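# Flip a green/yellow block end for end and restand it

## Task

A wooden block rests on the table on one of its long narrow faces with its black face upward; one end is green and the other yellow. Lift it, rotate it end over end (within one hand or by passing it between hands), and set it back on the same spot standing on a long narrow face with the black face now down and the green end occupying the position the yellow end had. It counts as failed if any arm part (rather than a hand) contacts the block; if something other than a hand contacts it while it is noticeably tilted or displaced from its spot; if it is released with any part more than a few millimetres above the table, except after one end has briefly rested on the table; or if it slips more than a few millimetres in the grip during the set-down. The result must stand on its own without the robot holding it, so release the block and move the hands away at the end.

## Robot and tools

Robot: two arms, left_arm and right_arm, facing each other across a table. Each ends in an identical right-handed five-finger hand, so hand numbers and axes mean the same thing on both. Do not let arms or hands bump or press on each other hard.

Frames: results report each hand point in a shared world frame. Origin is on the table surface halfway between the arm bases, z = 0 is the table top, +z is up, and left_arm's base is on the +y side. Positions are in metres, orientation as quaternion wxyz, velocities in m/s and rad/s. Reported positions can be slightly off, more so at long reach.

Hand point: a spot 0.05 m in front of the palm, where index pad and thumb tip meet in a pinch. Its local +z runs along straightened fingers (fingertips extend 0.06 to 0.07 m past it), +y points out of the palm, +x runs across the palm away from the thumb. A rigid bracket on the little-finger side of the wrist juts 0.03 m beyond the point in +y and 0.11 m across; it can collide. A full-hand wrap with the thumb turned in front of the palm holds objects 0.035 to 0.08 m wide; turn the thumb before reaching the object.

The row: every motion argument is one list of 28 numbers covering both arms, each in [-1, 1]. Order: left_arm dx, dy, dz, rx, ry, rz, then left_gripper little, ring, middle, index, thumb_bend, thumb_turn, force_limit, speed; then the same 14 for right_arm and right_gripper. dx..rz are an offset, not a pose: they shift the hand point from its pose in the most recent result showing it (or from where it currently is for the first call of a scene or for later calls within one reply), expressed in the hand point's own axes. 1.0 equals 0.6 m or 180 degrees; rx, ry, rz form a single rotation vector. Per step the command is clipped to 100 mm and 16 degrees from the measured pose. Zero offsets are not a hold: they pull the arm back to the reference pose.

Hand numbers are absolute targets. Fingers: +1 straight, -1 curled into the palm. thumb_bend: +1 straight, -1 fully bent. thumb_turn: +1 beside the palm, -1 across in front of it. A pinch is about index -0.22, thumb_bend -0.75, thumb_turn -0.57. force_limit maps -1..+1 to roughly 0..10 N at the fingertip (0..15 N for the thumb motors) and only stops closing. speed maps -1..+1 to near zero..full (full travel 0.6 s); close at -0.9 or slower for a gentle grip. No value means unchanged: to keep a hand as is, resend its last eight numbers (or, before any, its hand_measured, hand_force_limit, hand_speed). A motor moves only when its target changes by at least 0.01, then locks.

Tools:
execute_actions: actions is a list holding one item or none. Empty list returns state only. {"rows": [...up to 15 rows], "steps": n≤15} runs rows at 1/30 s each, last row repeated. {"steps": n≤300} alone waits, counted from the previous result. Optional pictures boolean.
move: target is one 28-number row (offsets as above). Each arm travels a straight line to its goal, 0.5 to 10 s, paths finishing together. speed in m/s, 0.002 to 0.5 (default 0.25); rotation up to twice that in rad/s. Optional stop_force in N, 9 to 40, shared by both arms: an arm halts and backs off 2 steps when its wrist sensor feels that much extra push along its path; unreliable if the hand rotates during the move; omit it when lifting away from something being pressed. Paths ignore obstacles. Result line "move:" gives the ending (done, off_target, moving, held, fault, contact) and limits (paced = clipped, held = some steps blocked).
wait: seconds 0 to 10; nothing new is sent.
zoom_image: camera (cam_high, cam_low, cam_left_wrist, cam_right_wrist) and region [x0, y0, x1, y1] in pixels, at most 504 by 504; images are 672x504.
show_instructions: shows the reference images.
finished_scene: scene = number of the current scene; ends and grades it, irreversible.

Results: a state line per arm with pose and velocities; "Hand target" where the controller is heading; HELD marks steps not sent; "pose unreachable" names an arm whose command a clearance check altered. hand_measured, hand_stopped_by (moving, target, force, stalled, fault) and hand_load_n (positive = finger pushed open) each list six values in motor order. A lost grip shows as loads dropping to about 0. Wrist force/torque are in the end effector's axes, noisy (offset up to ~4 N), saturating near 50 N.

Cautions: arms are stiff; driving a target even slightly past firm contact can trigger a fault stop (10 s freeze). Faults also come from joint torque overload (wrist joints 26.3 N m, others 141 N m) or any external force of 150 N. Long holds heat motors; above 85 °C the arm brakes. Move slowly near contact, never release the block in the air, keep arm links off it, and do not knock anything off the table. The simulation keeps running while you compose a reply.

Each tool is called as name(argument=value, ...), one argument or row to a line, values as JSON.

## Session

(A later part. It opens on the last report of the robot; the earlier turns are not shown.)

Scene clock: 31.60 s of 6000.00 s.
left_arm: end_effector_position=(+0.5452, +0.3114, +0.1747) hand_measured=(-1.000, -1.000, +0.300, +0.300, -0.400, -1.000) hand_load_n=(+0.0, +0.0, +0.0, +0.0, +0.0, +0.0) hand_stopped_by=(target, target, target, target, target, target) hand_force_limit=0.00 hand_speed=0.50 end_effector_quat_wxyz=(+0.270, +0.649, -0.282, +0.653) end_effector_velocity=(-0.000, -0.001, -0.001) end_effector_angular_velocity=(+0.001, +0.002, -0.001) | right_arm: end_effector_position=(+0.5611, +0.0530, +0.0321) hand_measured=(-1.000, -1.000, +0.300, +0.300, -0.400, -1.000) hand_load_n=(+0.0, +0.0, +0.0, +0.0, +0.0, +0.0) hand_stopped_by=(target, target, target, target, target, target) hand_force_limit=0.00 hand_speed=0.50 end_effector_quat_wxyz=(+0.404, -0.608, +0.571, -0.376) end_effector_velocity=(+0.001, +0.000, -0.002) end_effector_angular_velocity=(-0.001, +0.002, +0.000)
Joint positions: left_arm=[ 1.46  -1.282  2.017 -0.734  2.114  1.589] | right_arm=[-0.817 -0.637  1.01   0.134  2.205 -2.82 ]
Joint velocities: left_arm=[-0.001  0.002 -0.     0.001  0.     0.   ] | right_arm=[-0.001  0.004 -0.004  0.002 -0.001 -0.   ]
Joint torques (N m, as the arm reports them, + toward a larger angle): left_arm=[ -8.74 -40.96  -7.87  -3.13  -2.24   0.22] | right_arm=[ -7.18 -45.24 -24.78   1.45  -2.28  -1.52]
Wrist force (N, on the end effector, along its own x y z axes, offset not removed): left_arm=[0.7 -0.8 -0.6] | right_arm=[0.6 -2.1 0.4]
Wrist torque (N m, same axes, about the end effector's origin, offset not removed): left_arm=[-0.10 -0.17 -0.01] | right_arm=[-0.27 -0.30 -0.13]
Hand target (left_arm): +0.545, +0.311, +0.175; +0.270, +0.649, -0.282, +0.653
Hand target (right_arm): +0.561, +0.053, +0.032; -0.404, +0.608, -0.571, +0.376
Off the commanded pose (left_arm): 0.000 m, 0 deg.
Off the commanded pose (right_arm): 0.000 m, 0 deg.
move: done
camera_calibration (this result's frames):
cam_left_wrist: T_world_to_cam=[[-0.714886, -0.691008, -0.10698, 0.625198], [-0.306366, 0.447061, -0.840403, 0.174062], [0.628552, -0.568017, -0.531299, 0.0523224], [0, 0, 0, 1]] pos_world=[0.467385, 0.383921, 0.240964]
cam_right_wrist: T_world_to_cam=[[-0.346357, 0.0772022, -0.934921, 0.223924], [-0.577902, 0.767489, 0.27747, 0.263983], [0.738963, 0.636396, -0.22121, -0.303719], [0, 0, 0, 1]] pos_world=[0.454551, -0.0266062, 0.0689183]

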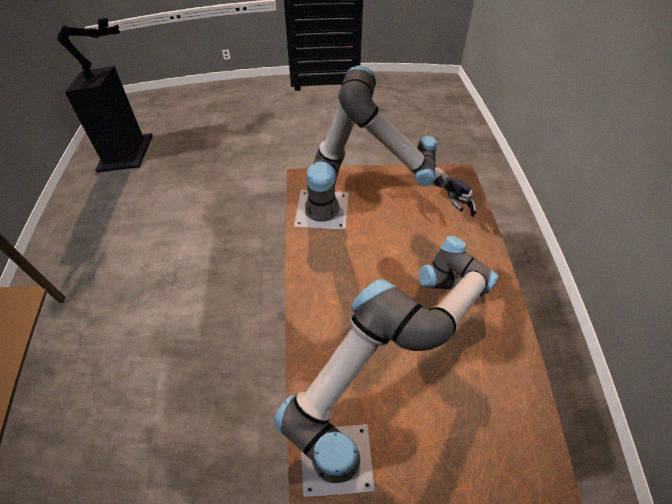

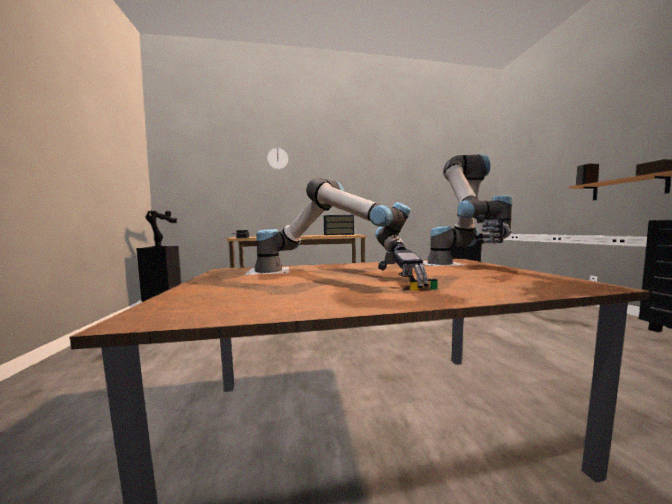

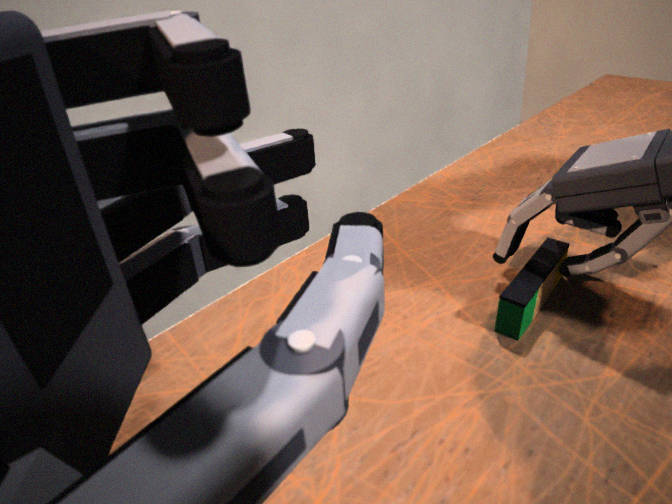

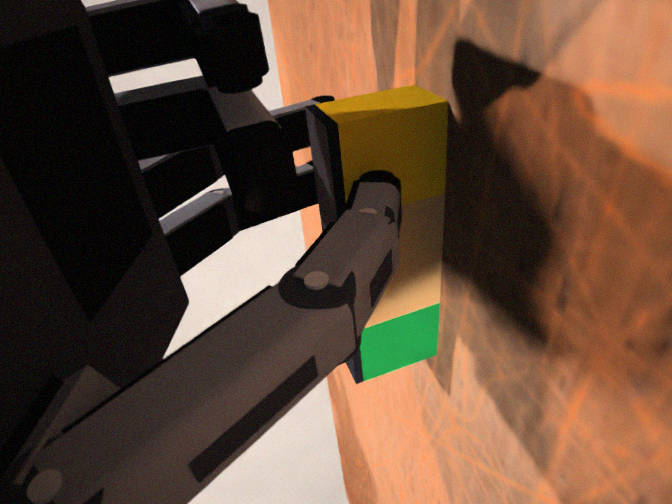

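move(
  target=[0,0,0,0,0,0,-1,-1,0.3,0.3,-0.4,-1,0,0.5,0,0.002,0.001,0,0,0,-1,-1,-0.4,-0.4,-0.4,-1,0.1,-0.9],
  speed=0.02,
)

zoom_image(
  camera="cam_left_wrist",
  region=[470,190,670,350],
)

Scene clock: 35.30 s of 6000.00 s.
left_arm: end_effector_position=(+0.5452, +0.3114, +0.1747) hand_measured=(-1.000, -1.000, +0.300, +0.300, -0.400, -1.000) hand_load_n=(+0.0, +0.0, +0.0, +0.0, +0.0, +0.0) hand_stopped_by=(target, target, target, target, target, target) hand_force_limit=0.00 hand_speed=0.50 end_effector_quat_wxyz=(+0.270, +0.649, -0.282, +0.653) end_effector_velocity=(+0.000, +0.000, -0.000) end_effector_angular_velocity=(+0.000, +0.001, +0.001) | right_arm: end_effector_position=(+0.5612, +0.0530, +0.0308) hand_measured=(-1.000, -1.000, -0.002, -0.014, -0.398, -1.000) hand_load_n=(+0.0, +0.0, +5.5, +5.5, +2.5, -2.0) hand_stopped_by=(target, target, force, force, target, target) hand_force_limit=0.10 hand_speed=-0.90 end_effector_quat_wxyz=(+0.404, -0.608, +0.571, -0.376) end_effector_velocity=(+0.000, +0.000, +0.001) end_effector_angular_velocity=(+0.001, -0.001, -0.001)
Joint positions: left_arm=[ 1.46  -1.282  2.017 -0.734  2.114  1.589] | right_arm=[-0.817 -0.636  1.011  0.131  2.205 -2.82 ]
Joint velocities: left_arm=[ 0.001  0.001 -0.     0.001  0.     0.   ] | right_arm=[-0. -0. -0. -0.  0.  0.]
Joint torques (N m, as the arm reports them, + toward a larger angle): left_arm=[ -2.84 -40.57  -7.92  -2.92  -1.94  -2.55] | right_arm=[ -0.24 -45.36 -11.65  -0.96  -0.96  -1.57]
Wrist force (N, on the end effector, along its own x y z axes, offset not removed): left_arm=[-1.4 1.7 2.2] | right_arm=[0.6 -4.6 -2.0]
Wrist torque (N m, same axes, about the end effector's origin, offset not removed): left_arm=[0.06 0.03 0.03] | right_arm=[-0.11 -0.21 -0.15]
Hand target (left_arm): +0.545, +0.311, +0.175; +0.270, +0.649, -0.282, +0.653
Hand target (right_arm): +0.561, +0.053, +0.031; -0.404, +0.608, -0.571, +0.376
Off the commanded pose (left_arm): 0.000 m, 0 deg.
Off the commanded pose (right_arm): 0.000 m, 0 deg.
move: done
camera_calibration (this result's frames):
cam_left_wrist: T_world_to_cam=[[-0.714887, -0.691008, -0.10698, 0.625198], [-0.306366, 0.447061, -0.840403, 0.174062], [0.628552, -0.568018, -0.531299, 0.0523225], [0, 0, 0, 1]] pos_world=[0.467385, 0.383921, 0.240964]
cam_right_wrist: T_world_to_cam=[[-0.346342, 0.0772226, -0.934925, 0.222696], [-0.5779, 0.767489, 0.277475, 0.2644], [0.738972, 0.636394, -0.221187, -0.304093], [0, 0, 0, 1]] pos_world=[0.454642, -0.0265979, 0.0675786]

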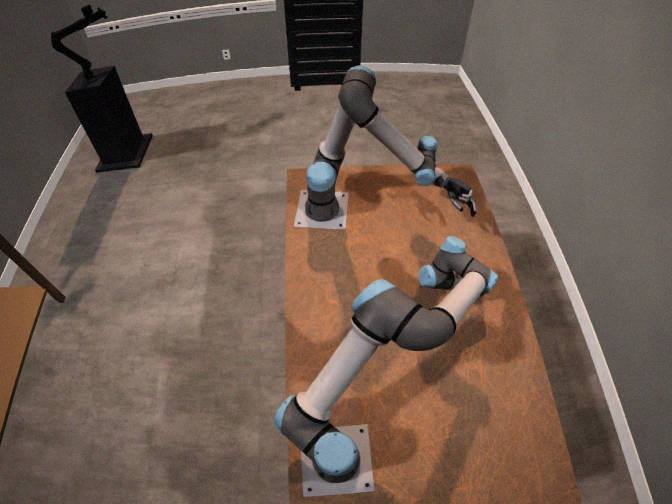

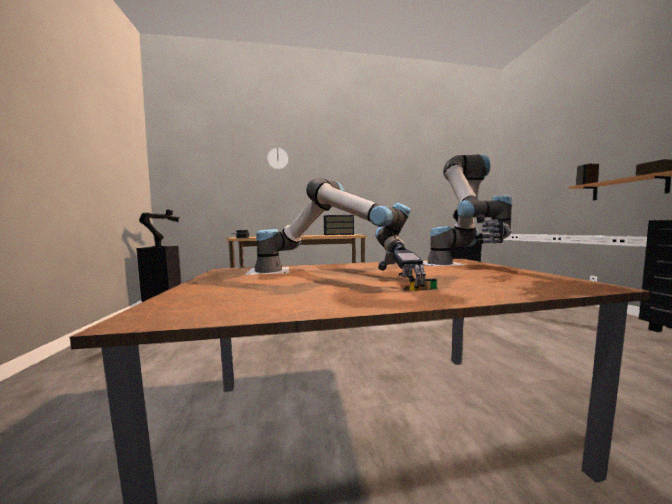

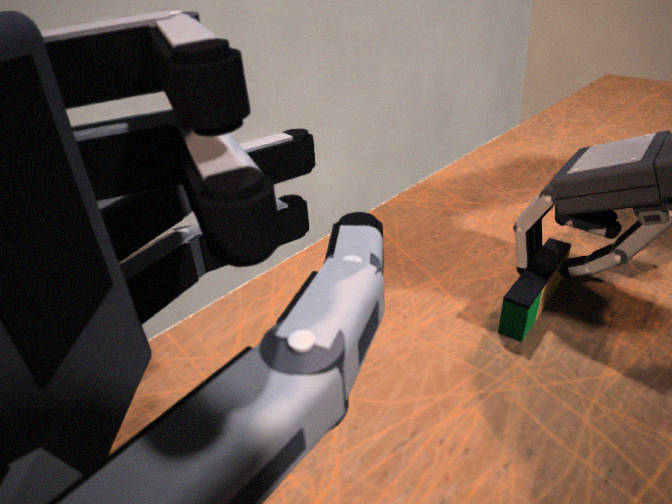

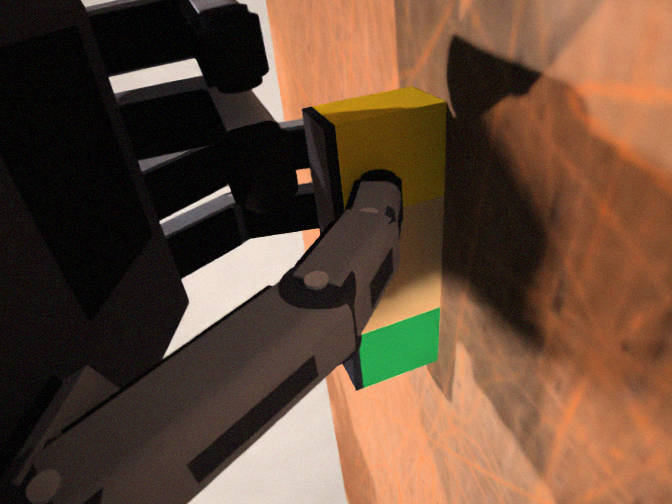

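Region (470, 190, 670, 350) of cam_left_wrist's 672x504 image, scaled by 2.520, with more detail than that image has; it fills the top 403 rows of this view, and the rest is white.

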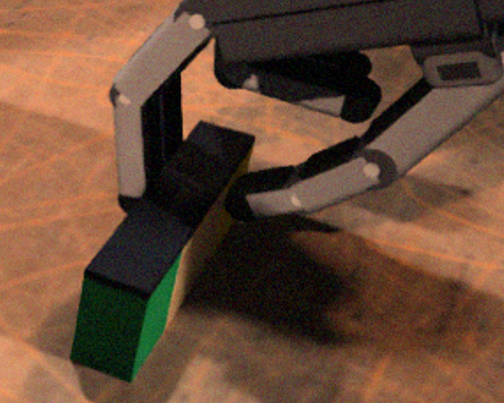

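move(
  target=[0.1,0,0,0.148,0,0,-1,-1,0.3,0.3,-0.4,-1,0,0.5,0,-0.184,-0.079,0,0,0,-1,-1,-0.4,-0.4,-0.4,-1,0.1,-0.9],
  speed=0.2,
)

move(
  target=[0,0.29,0.124,0,0,-0.0055,-1,-1,0.3,0.3,-0.4,-1,0,0.5,0.1,-0.077,-0.033,0,-0.197,0.4595,-1,-1,-0.4,-0.4,-0.4,-1,0.1,-0.9],
  speed=0.3,
)

Scene clock: 39.53 s of 6000.00 s.
left_arm: end_effector_position=(+0.5446, +0.3104, +0.2347) hand_measured=(-1.000, -1.000, +0.300, +0.300, -0.400, -1.000) hand_load_n=(+0.0, +0.0, +0.0, +0.0, +0.0, +0.0) hand_stopped_by=(target, target, target, target, target, target) hand_force_limit=0.00 hand_speed=0.50 end_effector_quat_wxyz=(+0.114, +0.694, -0.124, +0.700) end_effector_velocity=(+0.000, -0.000, +0.001) end_effector_angular_velocity=(-0.000, -0.000, +0.008) | right_arm: end_effector_position=(+0.5610, +0.0525, +0.1508) hand_measured=(-1.000, -1.000, -0.002, -0.014, -0.398, -1.000) hand_load_n=(+0.0, +0.0, +5.0, +4.5, +5.0, -2.0) hand_stopped_by=(target, target, force, force, target, target) hand_force_limit=0.10 hand_speed=-0.90 end_effector_quat_wxyz=(+0.404, -0.608, +0.571, -0.376) end_effector_velocity=(+0.000, -0.000, +0.002) end_effector_angular_velocity=(-0.000, -0.000, -0.002)
Joint positions: left_arm=[ 1.159 -1.567  2.171 -0.611  1.349  1.588] | right_arm=[-0.818 -0.726  0.863  0.37   2.204 -2.82 ]
Joint velocities: left_arm=[-0.007 -0.003 -0.     0.002 -0.015  0.   ] | right_arm=[ 0.    -0.    -0.003  0.004  0.002  0.   ]
Joint torques (N m, as the arm reports them, + toward a larger angle): left_arm=[-10.79 -30.89  -8.56  -0.55  -2.23   2.19] | right_arm=[ -2.96 -55.96 -27.52   1.55   3.16   1.45]
Wrist force (N, on the end effector, along its own x y z axes, offset not removed): left_arm=[0.6 0.4 1.1] | right_arm=[0.4 -1.3 -0.5]
Wrist torque (N m, same axes, about the end effector's origin, offset not removed): left_arm=[-0.08 -0.18 0.14] | right_arm=[-0.27 -0.25 -0.15]
Hand target (left_arm): +0.545, +0.310, +0.235; +0.113, +0.694, -0.124, +0.700
Hand target (right_arm): +0.561, +0.053, +0.151; -0.404, +0.608, -0.571, +0.376
Off the commanded pose (left_arm): 0.000 m, 0 deg.
Off the commanded pose (right_arm): 0.000 m, 0 deg.
move: done
camera_calibration (this result's frames):
cam_left_wrist: T_world_to_cam=[[-0.329126, -0.938429, -0.105007, 0.496803], [-0.468524, 0.258838, -0.844682, 0.372516], [0.819855, -0.228808, -0.524867, -0.126932], [0, 0, 0, 1]] pos_world=[0.442109, 0.340751, 0.300203]
cam_right_wrist: T_world_to_cam=[[-0.346327, 0.0772351, -0.934929, 0.334857], [-0.577935, 0.767459, 0.277486, 0.231355], [0.738951, 0.636429, -0.221155, -0.277044], [0, 0, 0, 1]] pos_world=[0.454401, -0.0270992, 0.1876]

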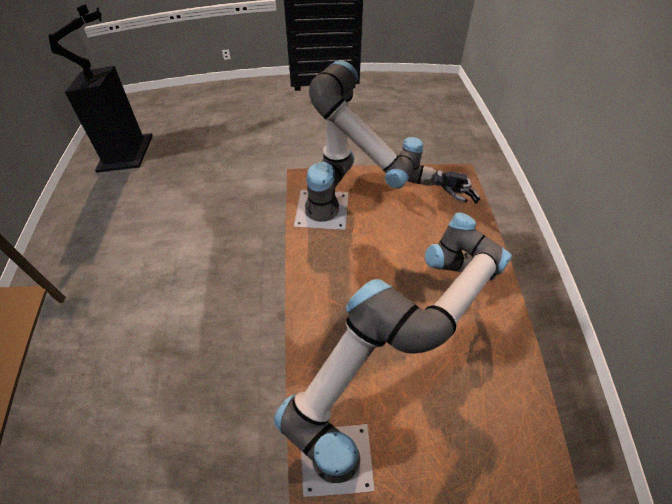

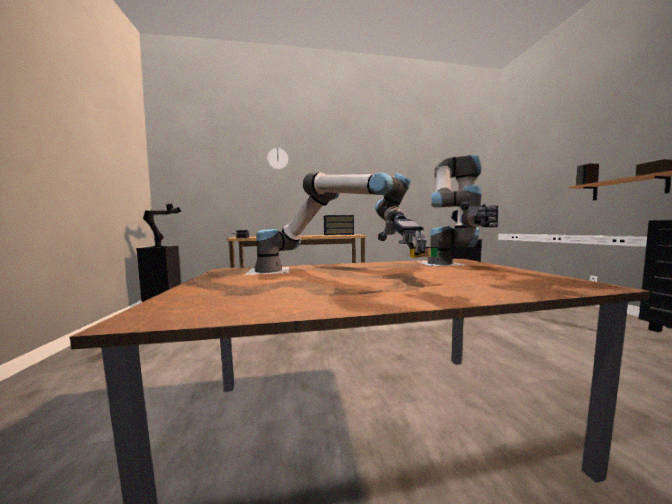

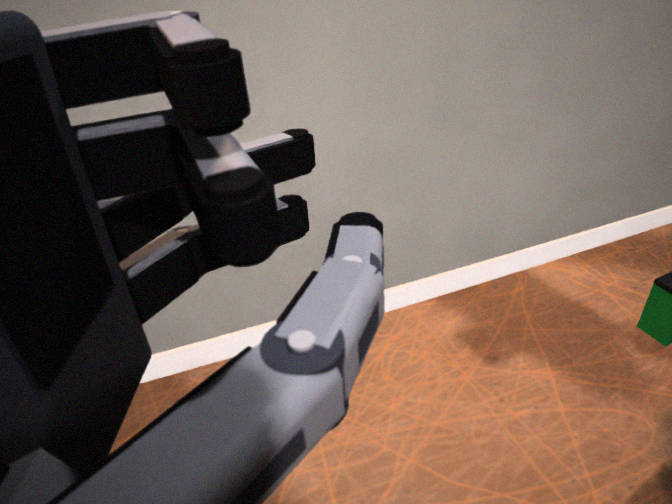

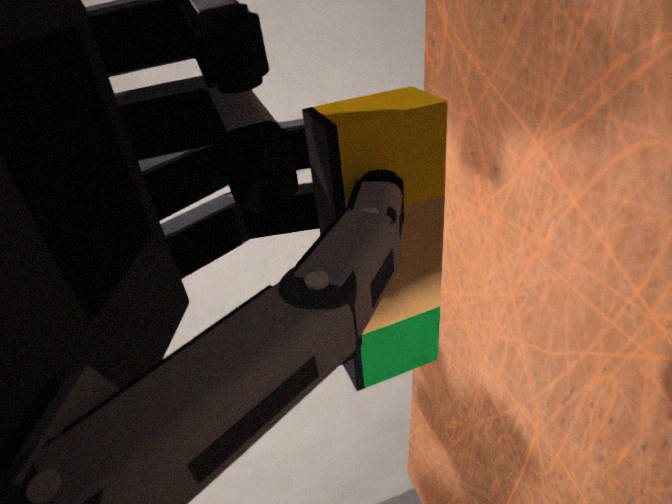

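Scene clock: 42.67 s of 6000.00 s.
left_arm: end_effector_position=(+0.5574, +0.1216, +0.2324) hand_measured=(-1.000, -1.000, +0.300, +0.300, -0.400, -1.000) hand_load_n=(+0.0, +0.0, +0.0, +0.0, +0.0, +0.0) hand_stopped_by=(target, target, target, target, target, target) hand_force_limit=0.00 hand_speed=0.50 end_effector_quat_wxyz=(+0.120, +0.695, -0.117, +0.699) end_effector_velocity=(+0.000, -0.000, +0.002) end_effector_angular_velocity=(-0.002, -0.001, +0.001) | right_arm: end_effector_position=(+0.5647, -0.0077, +0.2009) hand_measured=(-1.000, -1.000, -0.002, -0.014, -0.398, -1.000) hand_load_n=(+0.0, +0.0, +5.0, +4.5, +5.0, -2.0) hand_stopped_by=(target, target, force, force, target, target) hand_force_limit=0.10 hand_speed=-0.90 end_effector_quat_wxyz=(+0.689, -0.164, +0.686, +0.165) end_effector_velocity=(-0.000, -0.000, +0.000) end_effector_angular_velocity=(+0.008, -0.001, -0.002)
Joint positions: left_arm=[ 0.804 -1.362  1.949 -0.594  0.994  1.572] | right_arm=[-1.079 -1.013  1.719 -0.711  1.605 -1.57 ]
Joint velocities: left_arm=[ 0.    -0.001 -0.002  0.001 -0.001 -0.   ] | right_arm=[ 0.001  0.001  0.002 -0.007  0.003  0.006]
Joint torques (N m, as the arm reports them, + toward a larger angle): left_arm=[-11.59 -20.01 -30.26  -0.35  -2.16  -2.53] | right_arm=[  6.85 -31.76 -10.78  -3.82   2.91   1.81]
Wrist force (N, on the end effector, along its own x y z axes, offset not removed): left_arm=[-0.7 -0.4 0.2] | right_arm=[0.9 -0.3 1.3]
Wrist torque (N m, same axes, about the end effector's origin, offset not removed): left_arm=[-0.15 0.04 0.02] | right_arm=[-0.22 -0.24 -0.19]
Hand target (left_arm): +0.557, +0.122, +0.232; +0.120, +0.695, -0.117, +0.699
Hand target (right_arm): +0.565, -0.008, +0.201; +0.689, -0.164, +0.686, +0.166
Off the commanded pose (left_arm): 0.000 m, 0 deg.
Off the commanded pose (right_arm): 0.000 m, 0 deg.
move: done
camera_calibration (this result's frames):
cam_left_wrist: T_world_to_cam=[[-0.329835, -0.940027, -0.0869375, 0.319992], [-0.473859, 0.244506, -0.845975, 0.430452], [0.816496, -0.237836, -0.526087, -0.178636], [0, 0, 0, 1]] pos_world=[0.455374, 0.153067, 0.297993]
cam_right_wrist: T_world_to_cam=[[-0.40435, 0.909371, 0.0976972, 0.219331], [-0.508748, -0.312401, 0.802235, 0.113019], [0.76005, 0.274681, 0.58896, -0.407861], [0, 0, 0, 1]] pos_world=[0.456179, -0.0521144, 0.128118]

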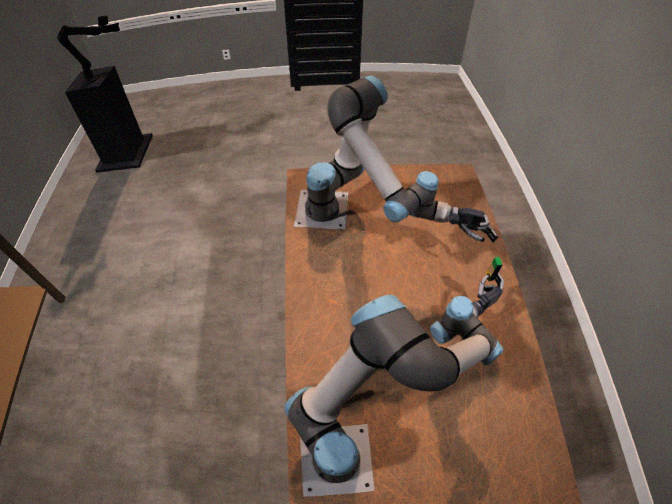

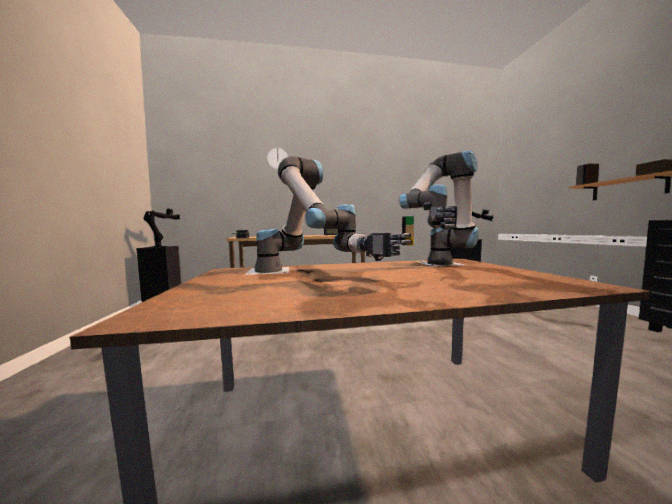

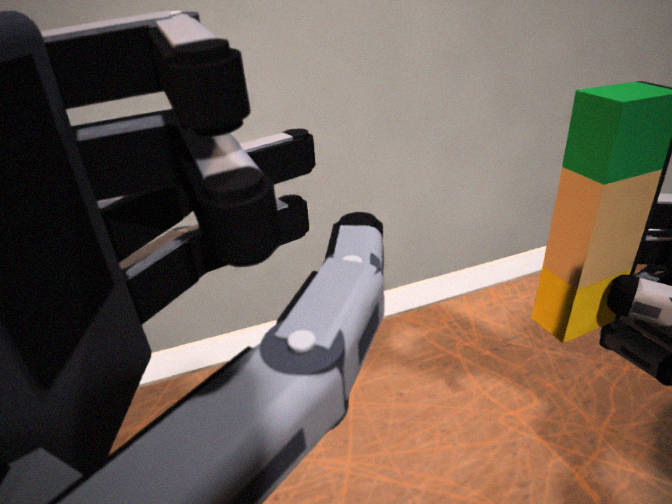

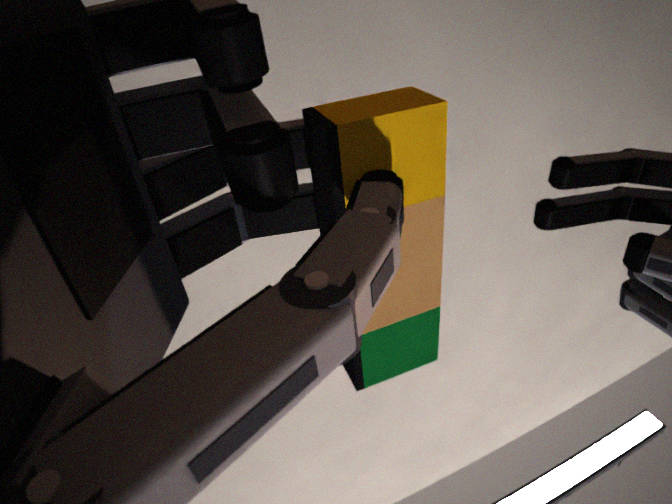

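move(
  target=[0.005,0.167,0.0544,0,0,0,-1,-1,0.3,0.3,-0.4,-1,0,0.5,0,0,0,0,0,0,-1,-1,-0.4,-0.4,-0.4,-1,0.1,-0.9],
  speed=0.07,
)

move(
  target=[0,-0.004,0.0092,0,0,0,-1,-1,0.3,0.3,-0.4,-1,0,0.5,0,0,0,0,0,0,-1,-1,-0.4,-0.4,-0.4,-1,0.1,-0.9],
  speed=0.015,
)

Scene clock: 46.30 s of 6000.00 s.
left_arm: end_effector_position=(+0.5551, +0.0164, +0.2357) hand_measured=(-1.000, -1.000, +0.300, +0.300, -0.400, -1.000) hand_load_n=(+0.0, +0.0, +0.0, +0.0, +0.0, +0.0) hand_stopped_by=(target, target, target, target, target, target) hand_force_limit=0.00 hand_speed=0.50 end_effector_quat_wxyz=(+0.120, +0.695, -0.117, +0.699) end_effector_velocity=(-0.000, -0.001, +0.001) end_effector_angular_velocity=(-0.001, -0.000, -0.000) | right_arm: end_effector_position=(+0.5647, -0.0077, +0.2009) hand_measured=(-1.000, -1.000, -0.002, -0.014, -0.398, -1.000) hand_load_n=(+0.0, +0.0, +5.0, +4.5, +5.0, -2.0) hand_stopped_by=(target, target, force, force, target, target) hand_force_limit=0.10 hand_speed=-0.90 end_effector_quat_wxyz=(+0.689, -0.164, +0.686, +0.165) end_effector_velocity=(+0.000, +0.000, -0.001) end_effector_angular_velocity=(-0.000, +0.001, +0.001)
Joint positions: left_arm=[ 0.67  -1.224  1.752 -0.536  0.86   1.573] | right_arm=[-1.079 -1.013  1.719 -0.711  1.605 -1.57 ]
Joint velocities: left_arm=[-0.002  0.001 -0.003  0.001 -0.001 -0.   ] | right_arm=[-0.     0.002  0.    -0.001 -0.001  0.   ]
Joint torques (N m, as the arm reports them, + toward a larger angle): left_arm=[-10.52 -27.48 -31.26  -0.2   -2.35  -1.86] | right_arm=[ -7.36 -44.64 -23.3   -0.04  -2.74  -1.45]
Wrist force (N, on the end effector, along its own x y z axes, offset not removed): left_arm=[-0.7 0.5 2.4] | right_arm=[0.9 -0.7 1.9]
Wrist torque (N m, same axes, about the end effector's origin, offset not removed): left_arm=[-0.05 -0.03 -0.04] | right_arm=[-0.35 -0.38 -0.06]
Hand target (left_arm): +0.555, +0.016, +0.236; +0.120, +0.695, -0.117, +0.699
Hand target (right_arm): +0.565, -0.008, +0.201; +0.689, -0.164, +0.686, +0.165
Off the commanded pose (left_arm): 0.000 m, 0 deg.
Off the commanded pose (right_arm): 0.000 m, 0 deg.
move: done
camera_calibration (this result's frames):
cam_left_wrist: T_world_to_cam=[[-0.329859, -0.940034, -0.0867671, 0.220575], [-0.47406, 0.244425, -0.845886, 0.458056], [0.81637, -0.23789, -0.526258, -0.199941], [0, 0, 0, 1]] pos_world=[0.45313, 0.0478239, 0.301381]
cam_right_wrist: T_world_to_cam=[[-0.404351, 0.909371, 0.0976975, 0.219331], [-0.508748, -0.312401, 0.802235, 0.113019], [0.76005, 0.274681, 0.58896, -0.407861], [0, 0, 0, 1]] pos_world=[0.456179, -0.0521143, 0.128118]

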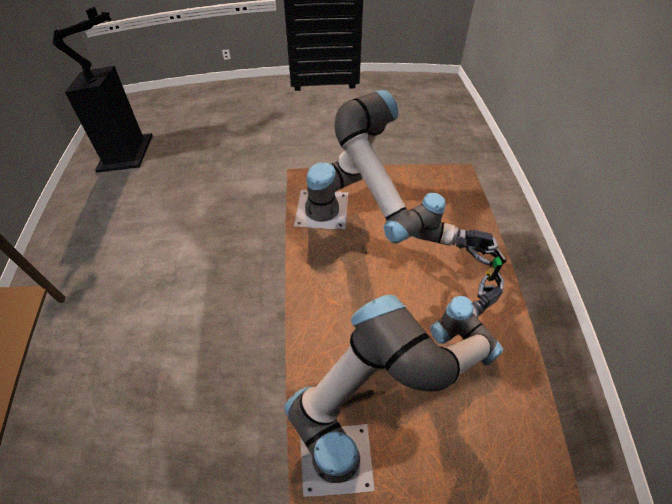

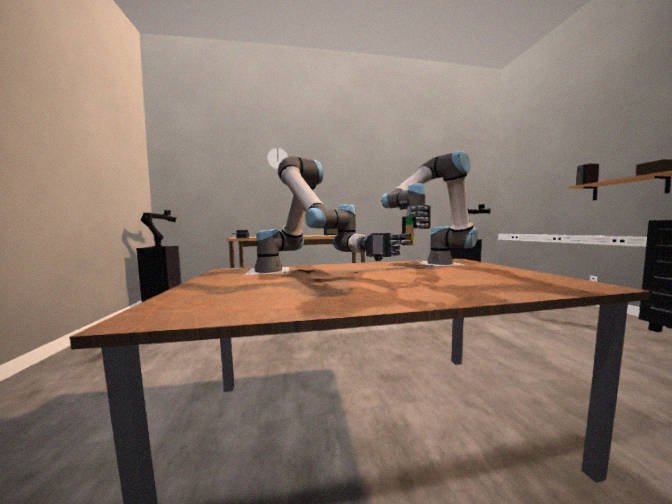

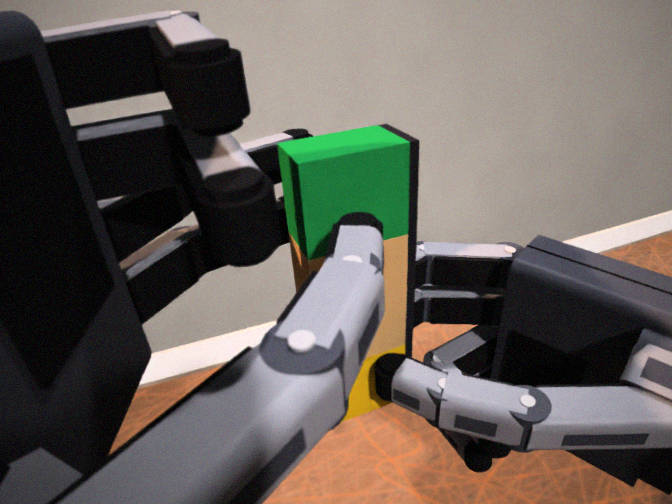

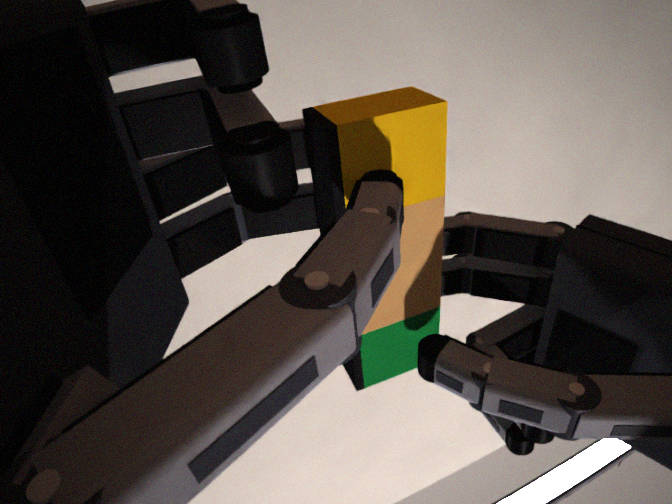

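Scene clock: 47.00 s of 6000.00 s.
left_arm: end_effector_position=(+0.5610, +0.0168, +0.2358) hand_measured=(-1.000, -1.000, +0.300, +0.300, -0.400, -1.000) hand_load_n=(+0.0, +0.0, +0.0, +0.0, +0.0, +0.0) hand_stopped_by=(target, target, target, target, target, target) hand_force_limit=0.00 hand_speed=0.50 end_effector_quat_wxyz=(+0.120, +0.695, -0.117, +0.699) end_effector_velocity=(+0.001, -0.000, +0.001) end_effector_angular_velocity=(-0.001, -0.000, -0.001) | right_arm: end_effector_position=(+0.5647, -0.0077, +0.2009) hand_measured=(-1.000, -1.000, -0.002, -0.014, -0.398, -1.000) hand_load_n=(+0.0, +0.0, +5.0, +4.5, +5.0, -2.0) hand_stopped_by=(target, target, force, force, target, target) hand_force_limit=0.10 hand_speed=-0.90 end_effector_quat_wxyz=(+0.689, -0.164, +0.686, +0.165) end_effector_velocity=(+0.000, -0.000, -0.000) end_effector_angular_velocity=(+0.000, +0.000, -0.001)
Joint positions: left_arm=[ 0.681 -1.216  1.74  -0.532  0.871  1.573] | right_arm=[-1.079 -1.013  1.719 -0.711  1.605 -1.57 ]
Joint velocities: left_arm=[ 0.002  0.002 -0.004  0.002  0.003 -0.   ] | right_arm=[ 0.     0.001 -0.    -0.001  0.001  0.   ]
Joint torques (N m, as the arm reports them, + toward a larger angle): left_arm=[ 10.92 -28.64 -31.27  -0.08   2.27  -2.51] | right_arm=[ -7.62 -44.62 -23.97  -0.1   -2.73  -1.41]
Wrist force (N, on the end effector, along its own x y z axes, offset not removed): left_arm=[-2.2 0.4 2.9] | right_arm=[2.0 -1.9 0.7]
Wrist torque (N m, same axes, about the end effector's origin, offset not removed): left_arm=[-0.15 0.09 -0.09] | right_arm=[-0.40 -0.47 -0.06]
Hand target (left_arm): +0.561, +0.017, +0.236; +0.120, +0.695, -0.117, +0.699
Hand target (right_arm): +0.565, -0.008, +0.201; +0.689, -0.164, +0.686, +0.165
Off the commanded pose (left_arm): 0.000 m, 0 deg.
Off the commanded pose (right_arm): 0.000 m, 0 deg.
move: done
camera_calibration (this result's frames):
cam_left_wrist: T_world_to_cam=[[-0.329852, -0.940035, -0.0867857, 0.222927], [-0.47403, 0.244429, -0.845902, 0.46074], [0.81639, -0.237884, -0.52623, -0.204627], [0, 0, 0, 1]] pos_world=[0.458993, 0.0482634, 0.301407]
cam_right_wrist: T_world_to_cam=[[-0.404351, 0.909371, 0.0976975, 0.219331], [-0.508748, -0.312402, 0.802235, 0.113019], [0.76005, 0.274681, 0.588961, -0.407861], [0, 0, 0, 1]] pos_world=[0.456179, -0.0521143, 0.128118]

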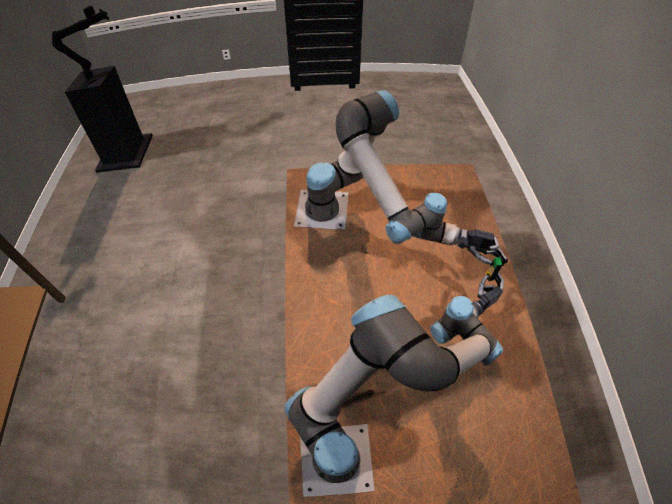

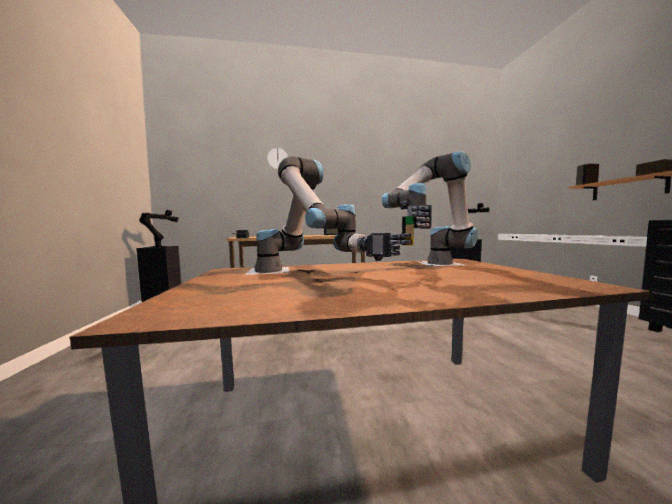

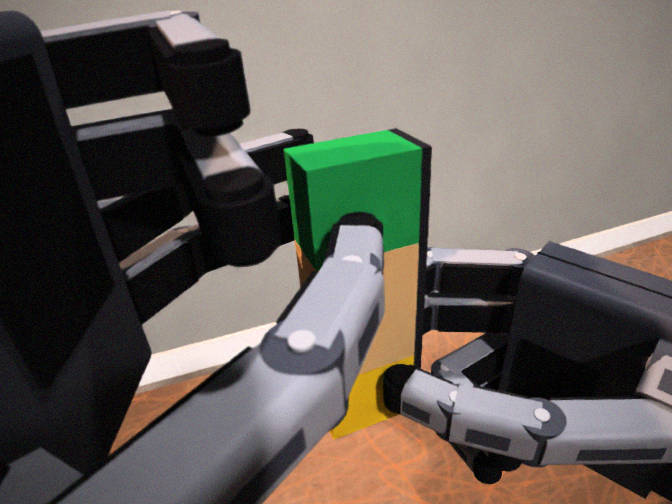

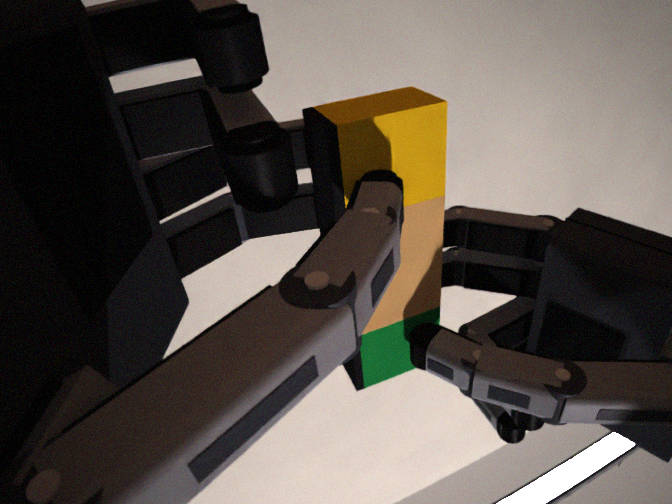

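move(
  target=[-0.004,0.0015,0.004,0,0,0,-1,-1,0.12,0.12,-0.4,-1,0.1,-0.5,0,0,0,0,0,0,-1,-1,-0.4,-0.4,-0.4,-1,0.1,-0.9],
  speed=0.01,
)

Scene clock: 49.23 s of 6000.00 s.
left_arm: end_effector_position=(+0.5629, +0.0152, +0.2334) hand_measured=(-1.000, -1.000, +0.120, +0.120, -0.400, -1.000) hand_load_n=(+0.0, +0.0, +0.0, +0.0, +0.0, -0.5) hand_stopped_by=(target, target, target, target, target, target) hand_force_limit=0.10 hand_speed=-0.50 end_effector_quat_wxyz=(+0.120, +0.695, -0.117, +0.699) end_effector_velocity=(-0.000, -0.001, -0.001) end_effector_angular_velocity=(+0.000, +0.000, -0.002) | right_arm: end_effector_position=(+0.5647, -0.0077, +0.2009) hand_measured=(-1.000, -1.000, -0.002, -0.014, -0.398, -1.000) hand_load_n=(+0.0, +0.0, +5.0, +5.0, +4.5, -2.0) hand_stopped_by=(target, target, force, force, target, target) hand_force_limit=0.10 hand_speed=-0.90 end_effector_quat_wxyz=(+0.689, -0.164, +0.686, +0.165) end_effector_velocity=(-0.000, -0.000, -0.000) end_effector_angular_velocity=(-0.001, +0.002, -0.000)
Joint positions: left_arm=[ 0.683 -1.208  1.735 -0.535  0.872  1.573] | right_arm=[-1.079 -1.013  1.719 -0.711  1.605 -1.57 ]
Joint velocities: left_arm=[-0.001  0.003 -0.001 -0.001  0.    -0.   ] | right_arm=[ 0.    -0.     0.001  0.002  0.001 -0.   ]
Joint torques (N m, as the arm reports them, + toward a larger angle): left_arm=[ 11.91 -26.99 -30.77  -3.11   2.26  -2.46] | right_arm=[ -6.7  -44.55 -22.93  -0.22  -2.72  -1.39]
Wrist force (N, on the end effector, along its own x y z axes, offset not removed): left_arm=[-1.4 -1.4 0.1] | right_arm=[3.5 -2.0 0.5]
Wrist torque (N m, same axes, about the end effector's origin, offset not removed): left_arm=[-0.24 0.18 -0.16] | right_arm=[-0.28 -0.47 0.06]
Hand target (left_arm): +0.563, +0.015, +0.233; +0.120, +0.695, -0.117, +0.699
Hand target (right_arm): +0.565, -0.008, +0.201; +0.689, -0.164, +0.686, +0.165
Off the commanded pose (left_arm): 0.000 m, 0 deg.
Off the commanded pose (right_arm): 0.000 m, 0 deg.
move: done
camera_calibration (this result's frames):
cam_left_wrist: T_world_to_cam=[[-0.329856, -0.940034, -0.0867811, 0.221846], [-0.474022, 0.244425, -0.845907, 0.460082], [0.816393, -0.237891, -0.526222, -0.207819], [0, 0, 0, 1]] pos_world=[0.460928, 0.0466492, 0.29908]
cam_right_wrist: T_world_to_cam=[[-0.404345, 0.909374, 0.0976971, 0.219332], [-0.508748, -0.312397, 0.802237, 0.113019], [0.760053, 0.274677, 0.588958, -0.407863], [0, 0, 0, 1]] pos_world=[0.456182, -0.0521172, 0.128118]

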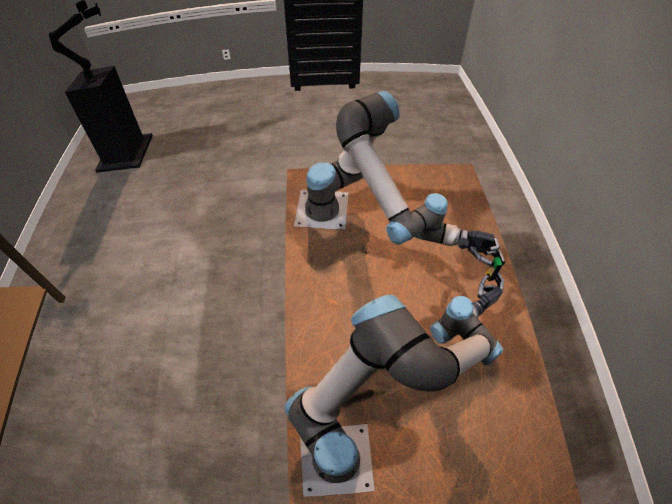

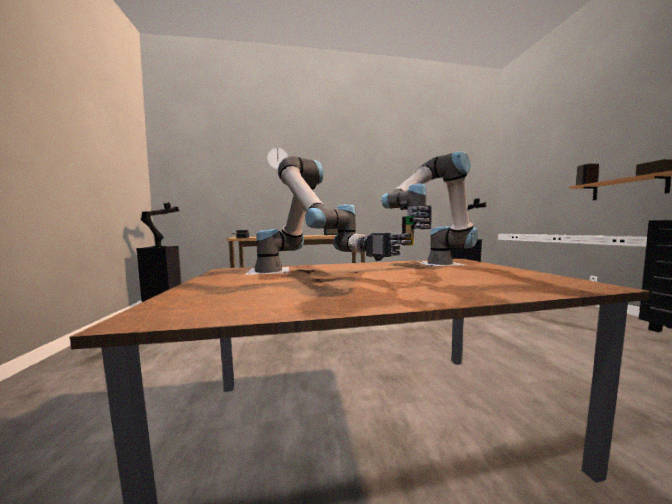

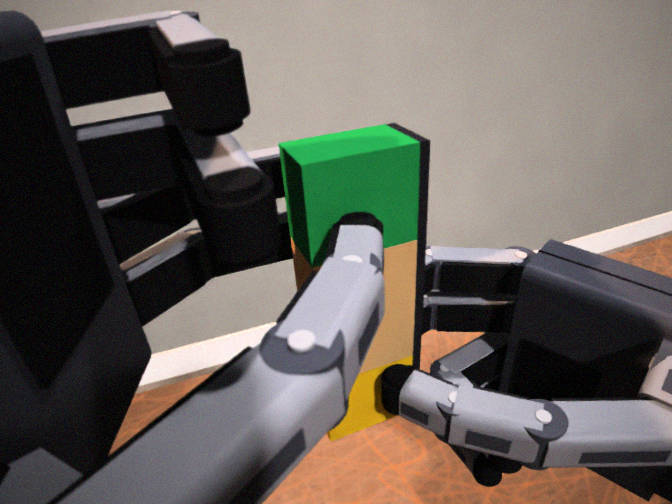

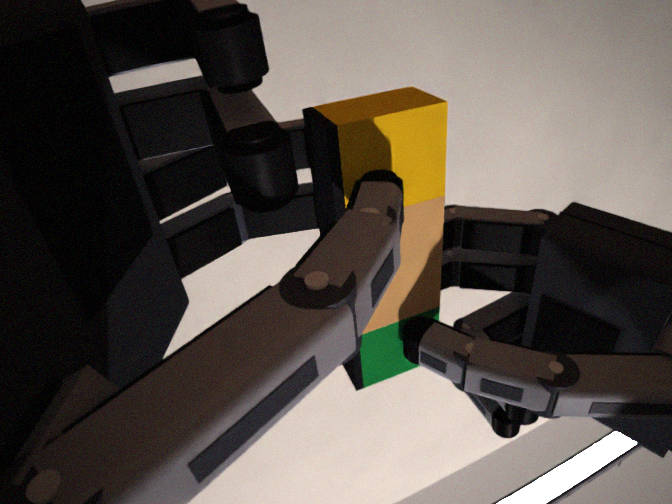

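Touching. Close.

move(
  target=[0,0,0,0,0,0,-1,-1,-0.4,-0.4,-0.4,-1,0.1,-0.9,0,0,0,0,0,0,-1,-1,-0.4,-0.4,-0.4,-1,0.1,-0.9],
)

Scene clock: 51.43 s of 6000.00 s.
left_arm: end_effector_position=(+0.5630, +0.0152, +0.2335) hand_measured=(-1.000, -1.000, -0.004, -0.016, -0.398, -1.000) hand_load_n=(+0.0, +0.0, +5.5, +5.5, +3.5, +0.5) hand_stopped_by=(target, target, force, force, target, target) hand_force_limit=0.10 hand_speed=-0.90 end_effector_quat_wxyz=(+0.120, +0.695, -0.117, +0.699) end_effector_velocity=(+0.001, +0.001, -0.001) end_effector_angular_velocity=(+0.002, +0.001, +0.002) | right_arm: end_effector_position=(+0.5647, -0.0077, +0.2009) hand_measured=(-1.000, -1.000, -0.002, -0.014, -0.398, -1.000) hand_load_n=(+0.0, +0.0, +5.5, +4.5, +3.5, -2.5) hand_stopped_by=(target, target, force, force, target, target) hand_force_limit=0.10 hand_speed=-0.90 end_effector_quat_wxyz=(+0.689, -0.164, +0.686, +0.166) end_effector_velocity=(-0.000, +0.000, -0.000) end_effector_angular_velocity=(-0.001, +0.001, +0.001)
Joint positions: left_arm=[ 0.683 -1.208  1.735 -0.535  0.872  1.573] | right_arm=[-1.079 -1.013  1.719 -0.711  1.605 -1.57 ]
Joint velocities: left_arm=[ 0.001  0.001  0.001  0.001 -0.     0.   ] | right_arm=[ 0.     0.001 -0.001  0.001 -0.001 -0.   ]
Joint torques (N m, as the arm reports them, + toward a larger angle): left_arm=[  1.03 -47.66 -13.2   -0.1    0.34  -2.08] | right_arm=[ -5.36 -44.29 -23.57  -0.56  -2.17  -1.37]
Wrist force (N, on the end effector, along its own x y z axes, offset not removed): left_arm=[-0.5 -2.2 3.1] | right_arm=[-0.4 -2.7 0.4]
Wrist torque (N m, same axes, about the end effector's origin, offset not removed): left_arm=[-0.47 0.01 -0.10] | right_arm=[-0.76 -0.19 -0.18]
Hand target (left_arm): +0.563, +0.015, +0.233; +0.120, +0.695, -0.117, +0.699
Hand target (right_arm): +0.565, -0.008, +0.201; +0.689, -0.164, +0.686, +0.165
Off the commanded pose (left_arm): 0.000 m, 0 deg.
Off the commanded pose (right_arm): 0.000 m, 0 deg.
move: done
camera_calibration (this result's frames):
cam_left_wrist: T_world_to_cam=[[-0.329847, -0.940043, -0.086714, 0.221826], [-0.473978, 0.244347, -0.845955, 0.460138], [0.816423, -0.237935, -0.526157, -0.207849], [0, 0, 0, 1]] pos_world=[0.460956, 0.0466386, 0.299131]
cam_right_wrist: T_world_to_cam=[[-0.404358, 0.909368, 0.0976968, 0.219336], [-0.508744, -0.312405, 0.802236, 0.113016], [0.760049, 0.274688, 0.588959, -0.40786], [0, 0, 0, 1]] pos_world=[0.45618, -0.0521159, 0.128119]

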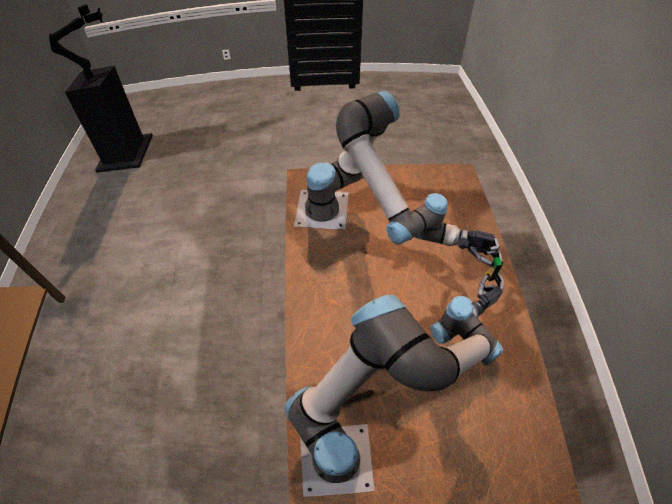

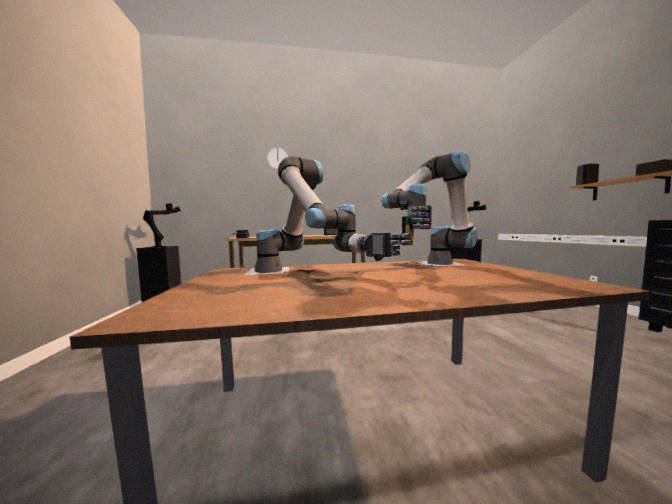

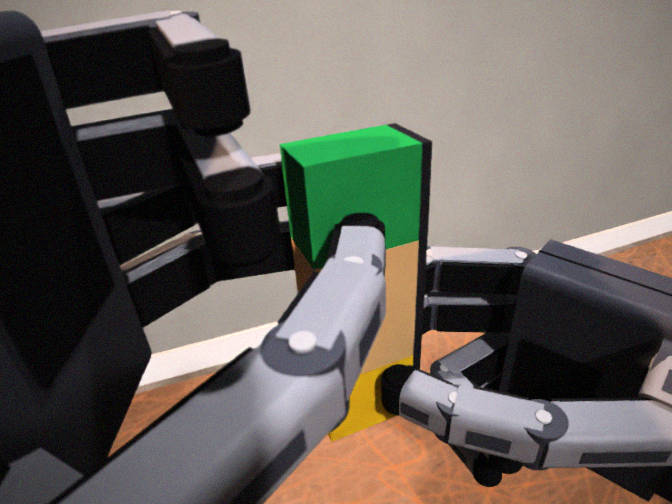

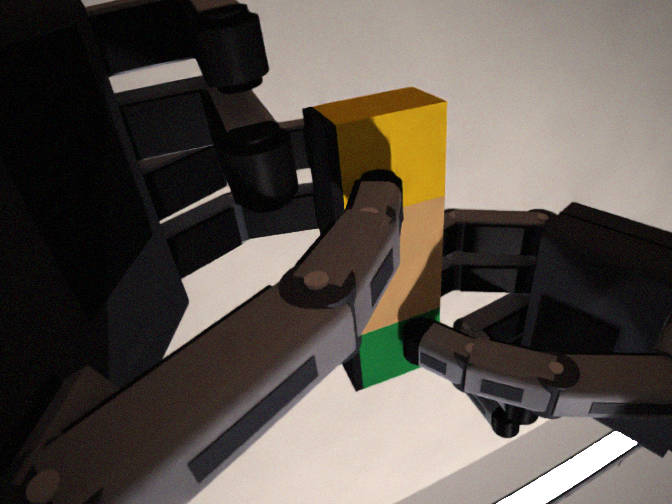

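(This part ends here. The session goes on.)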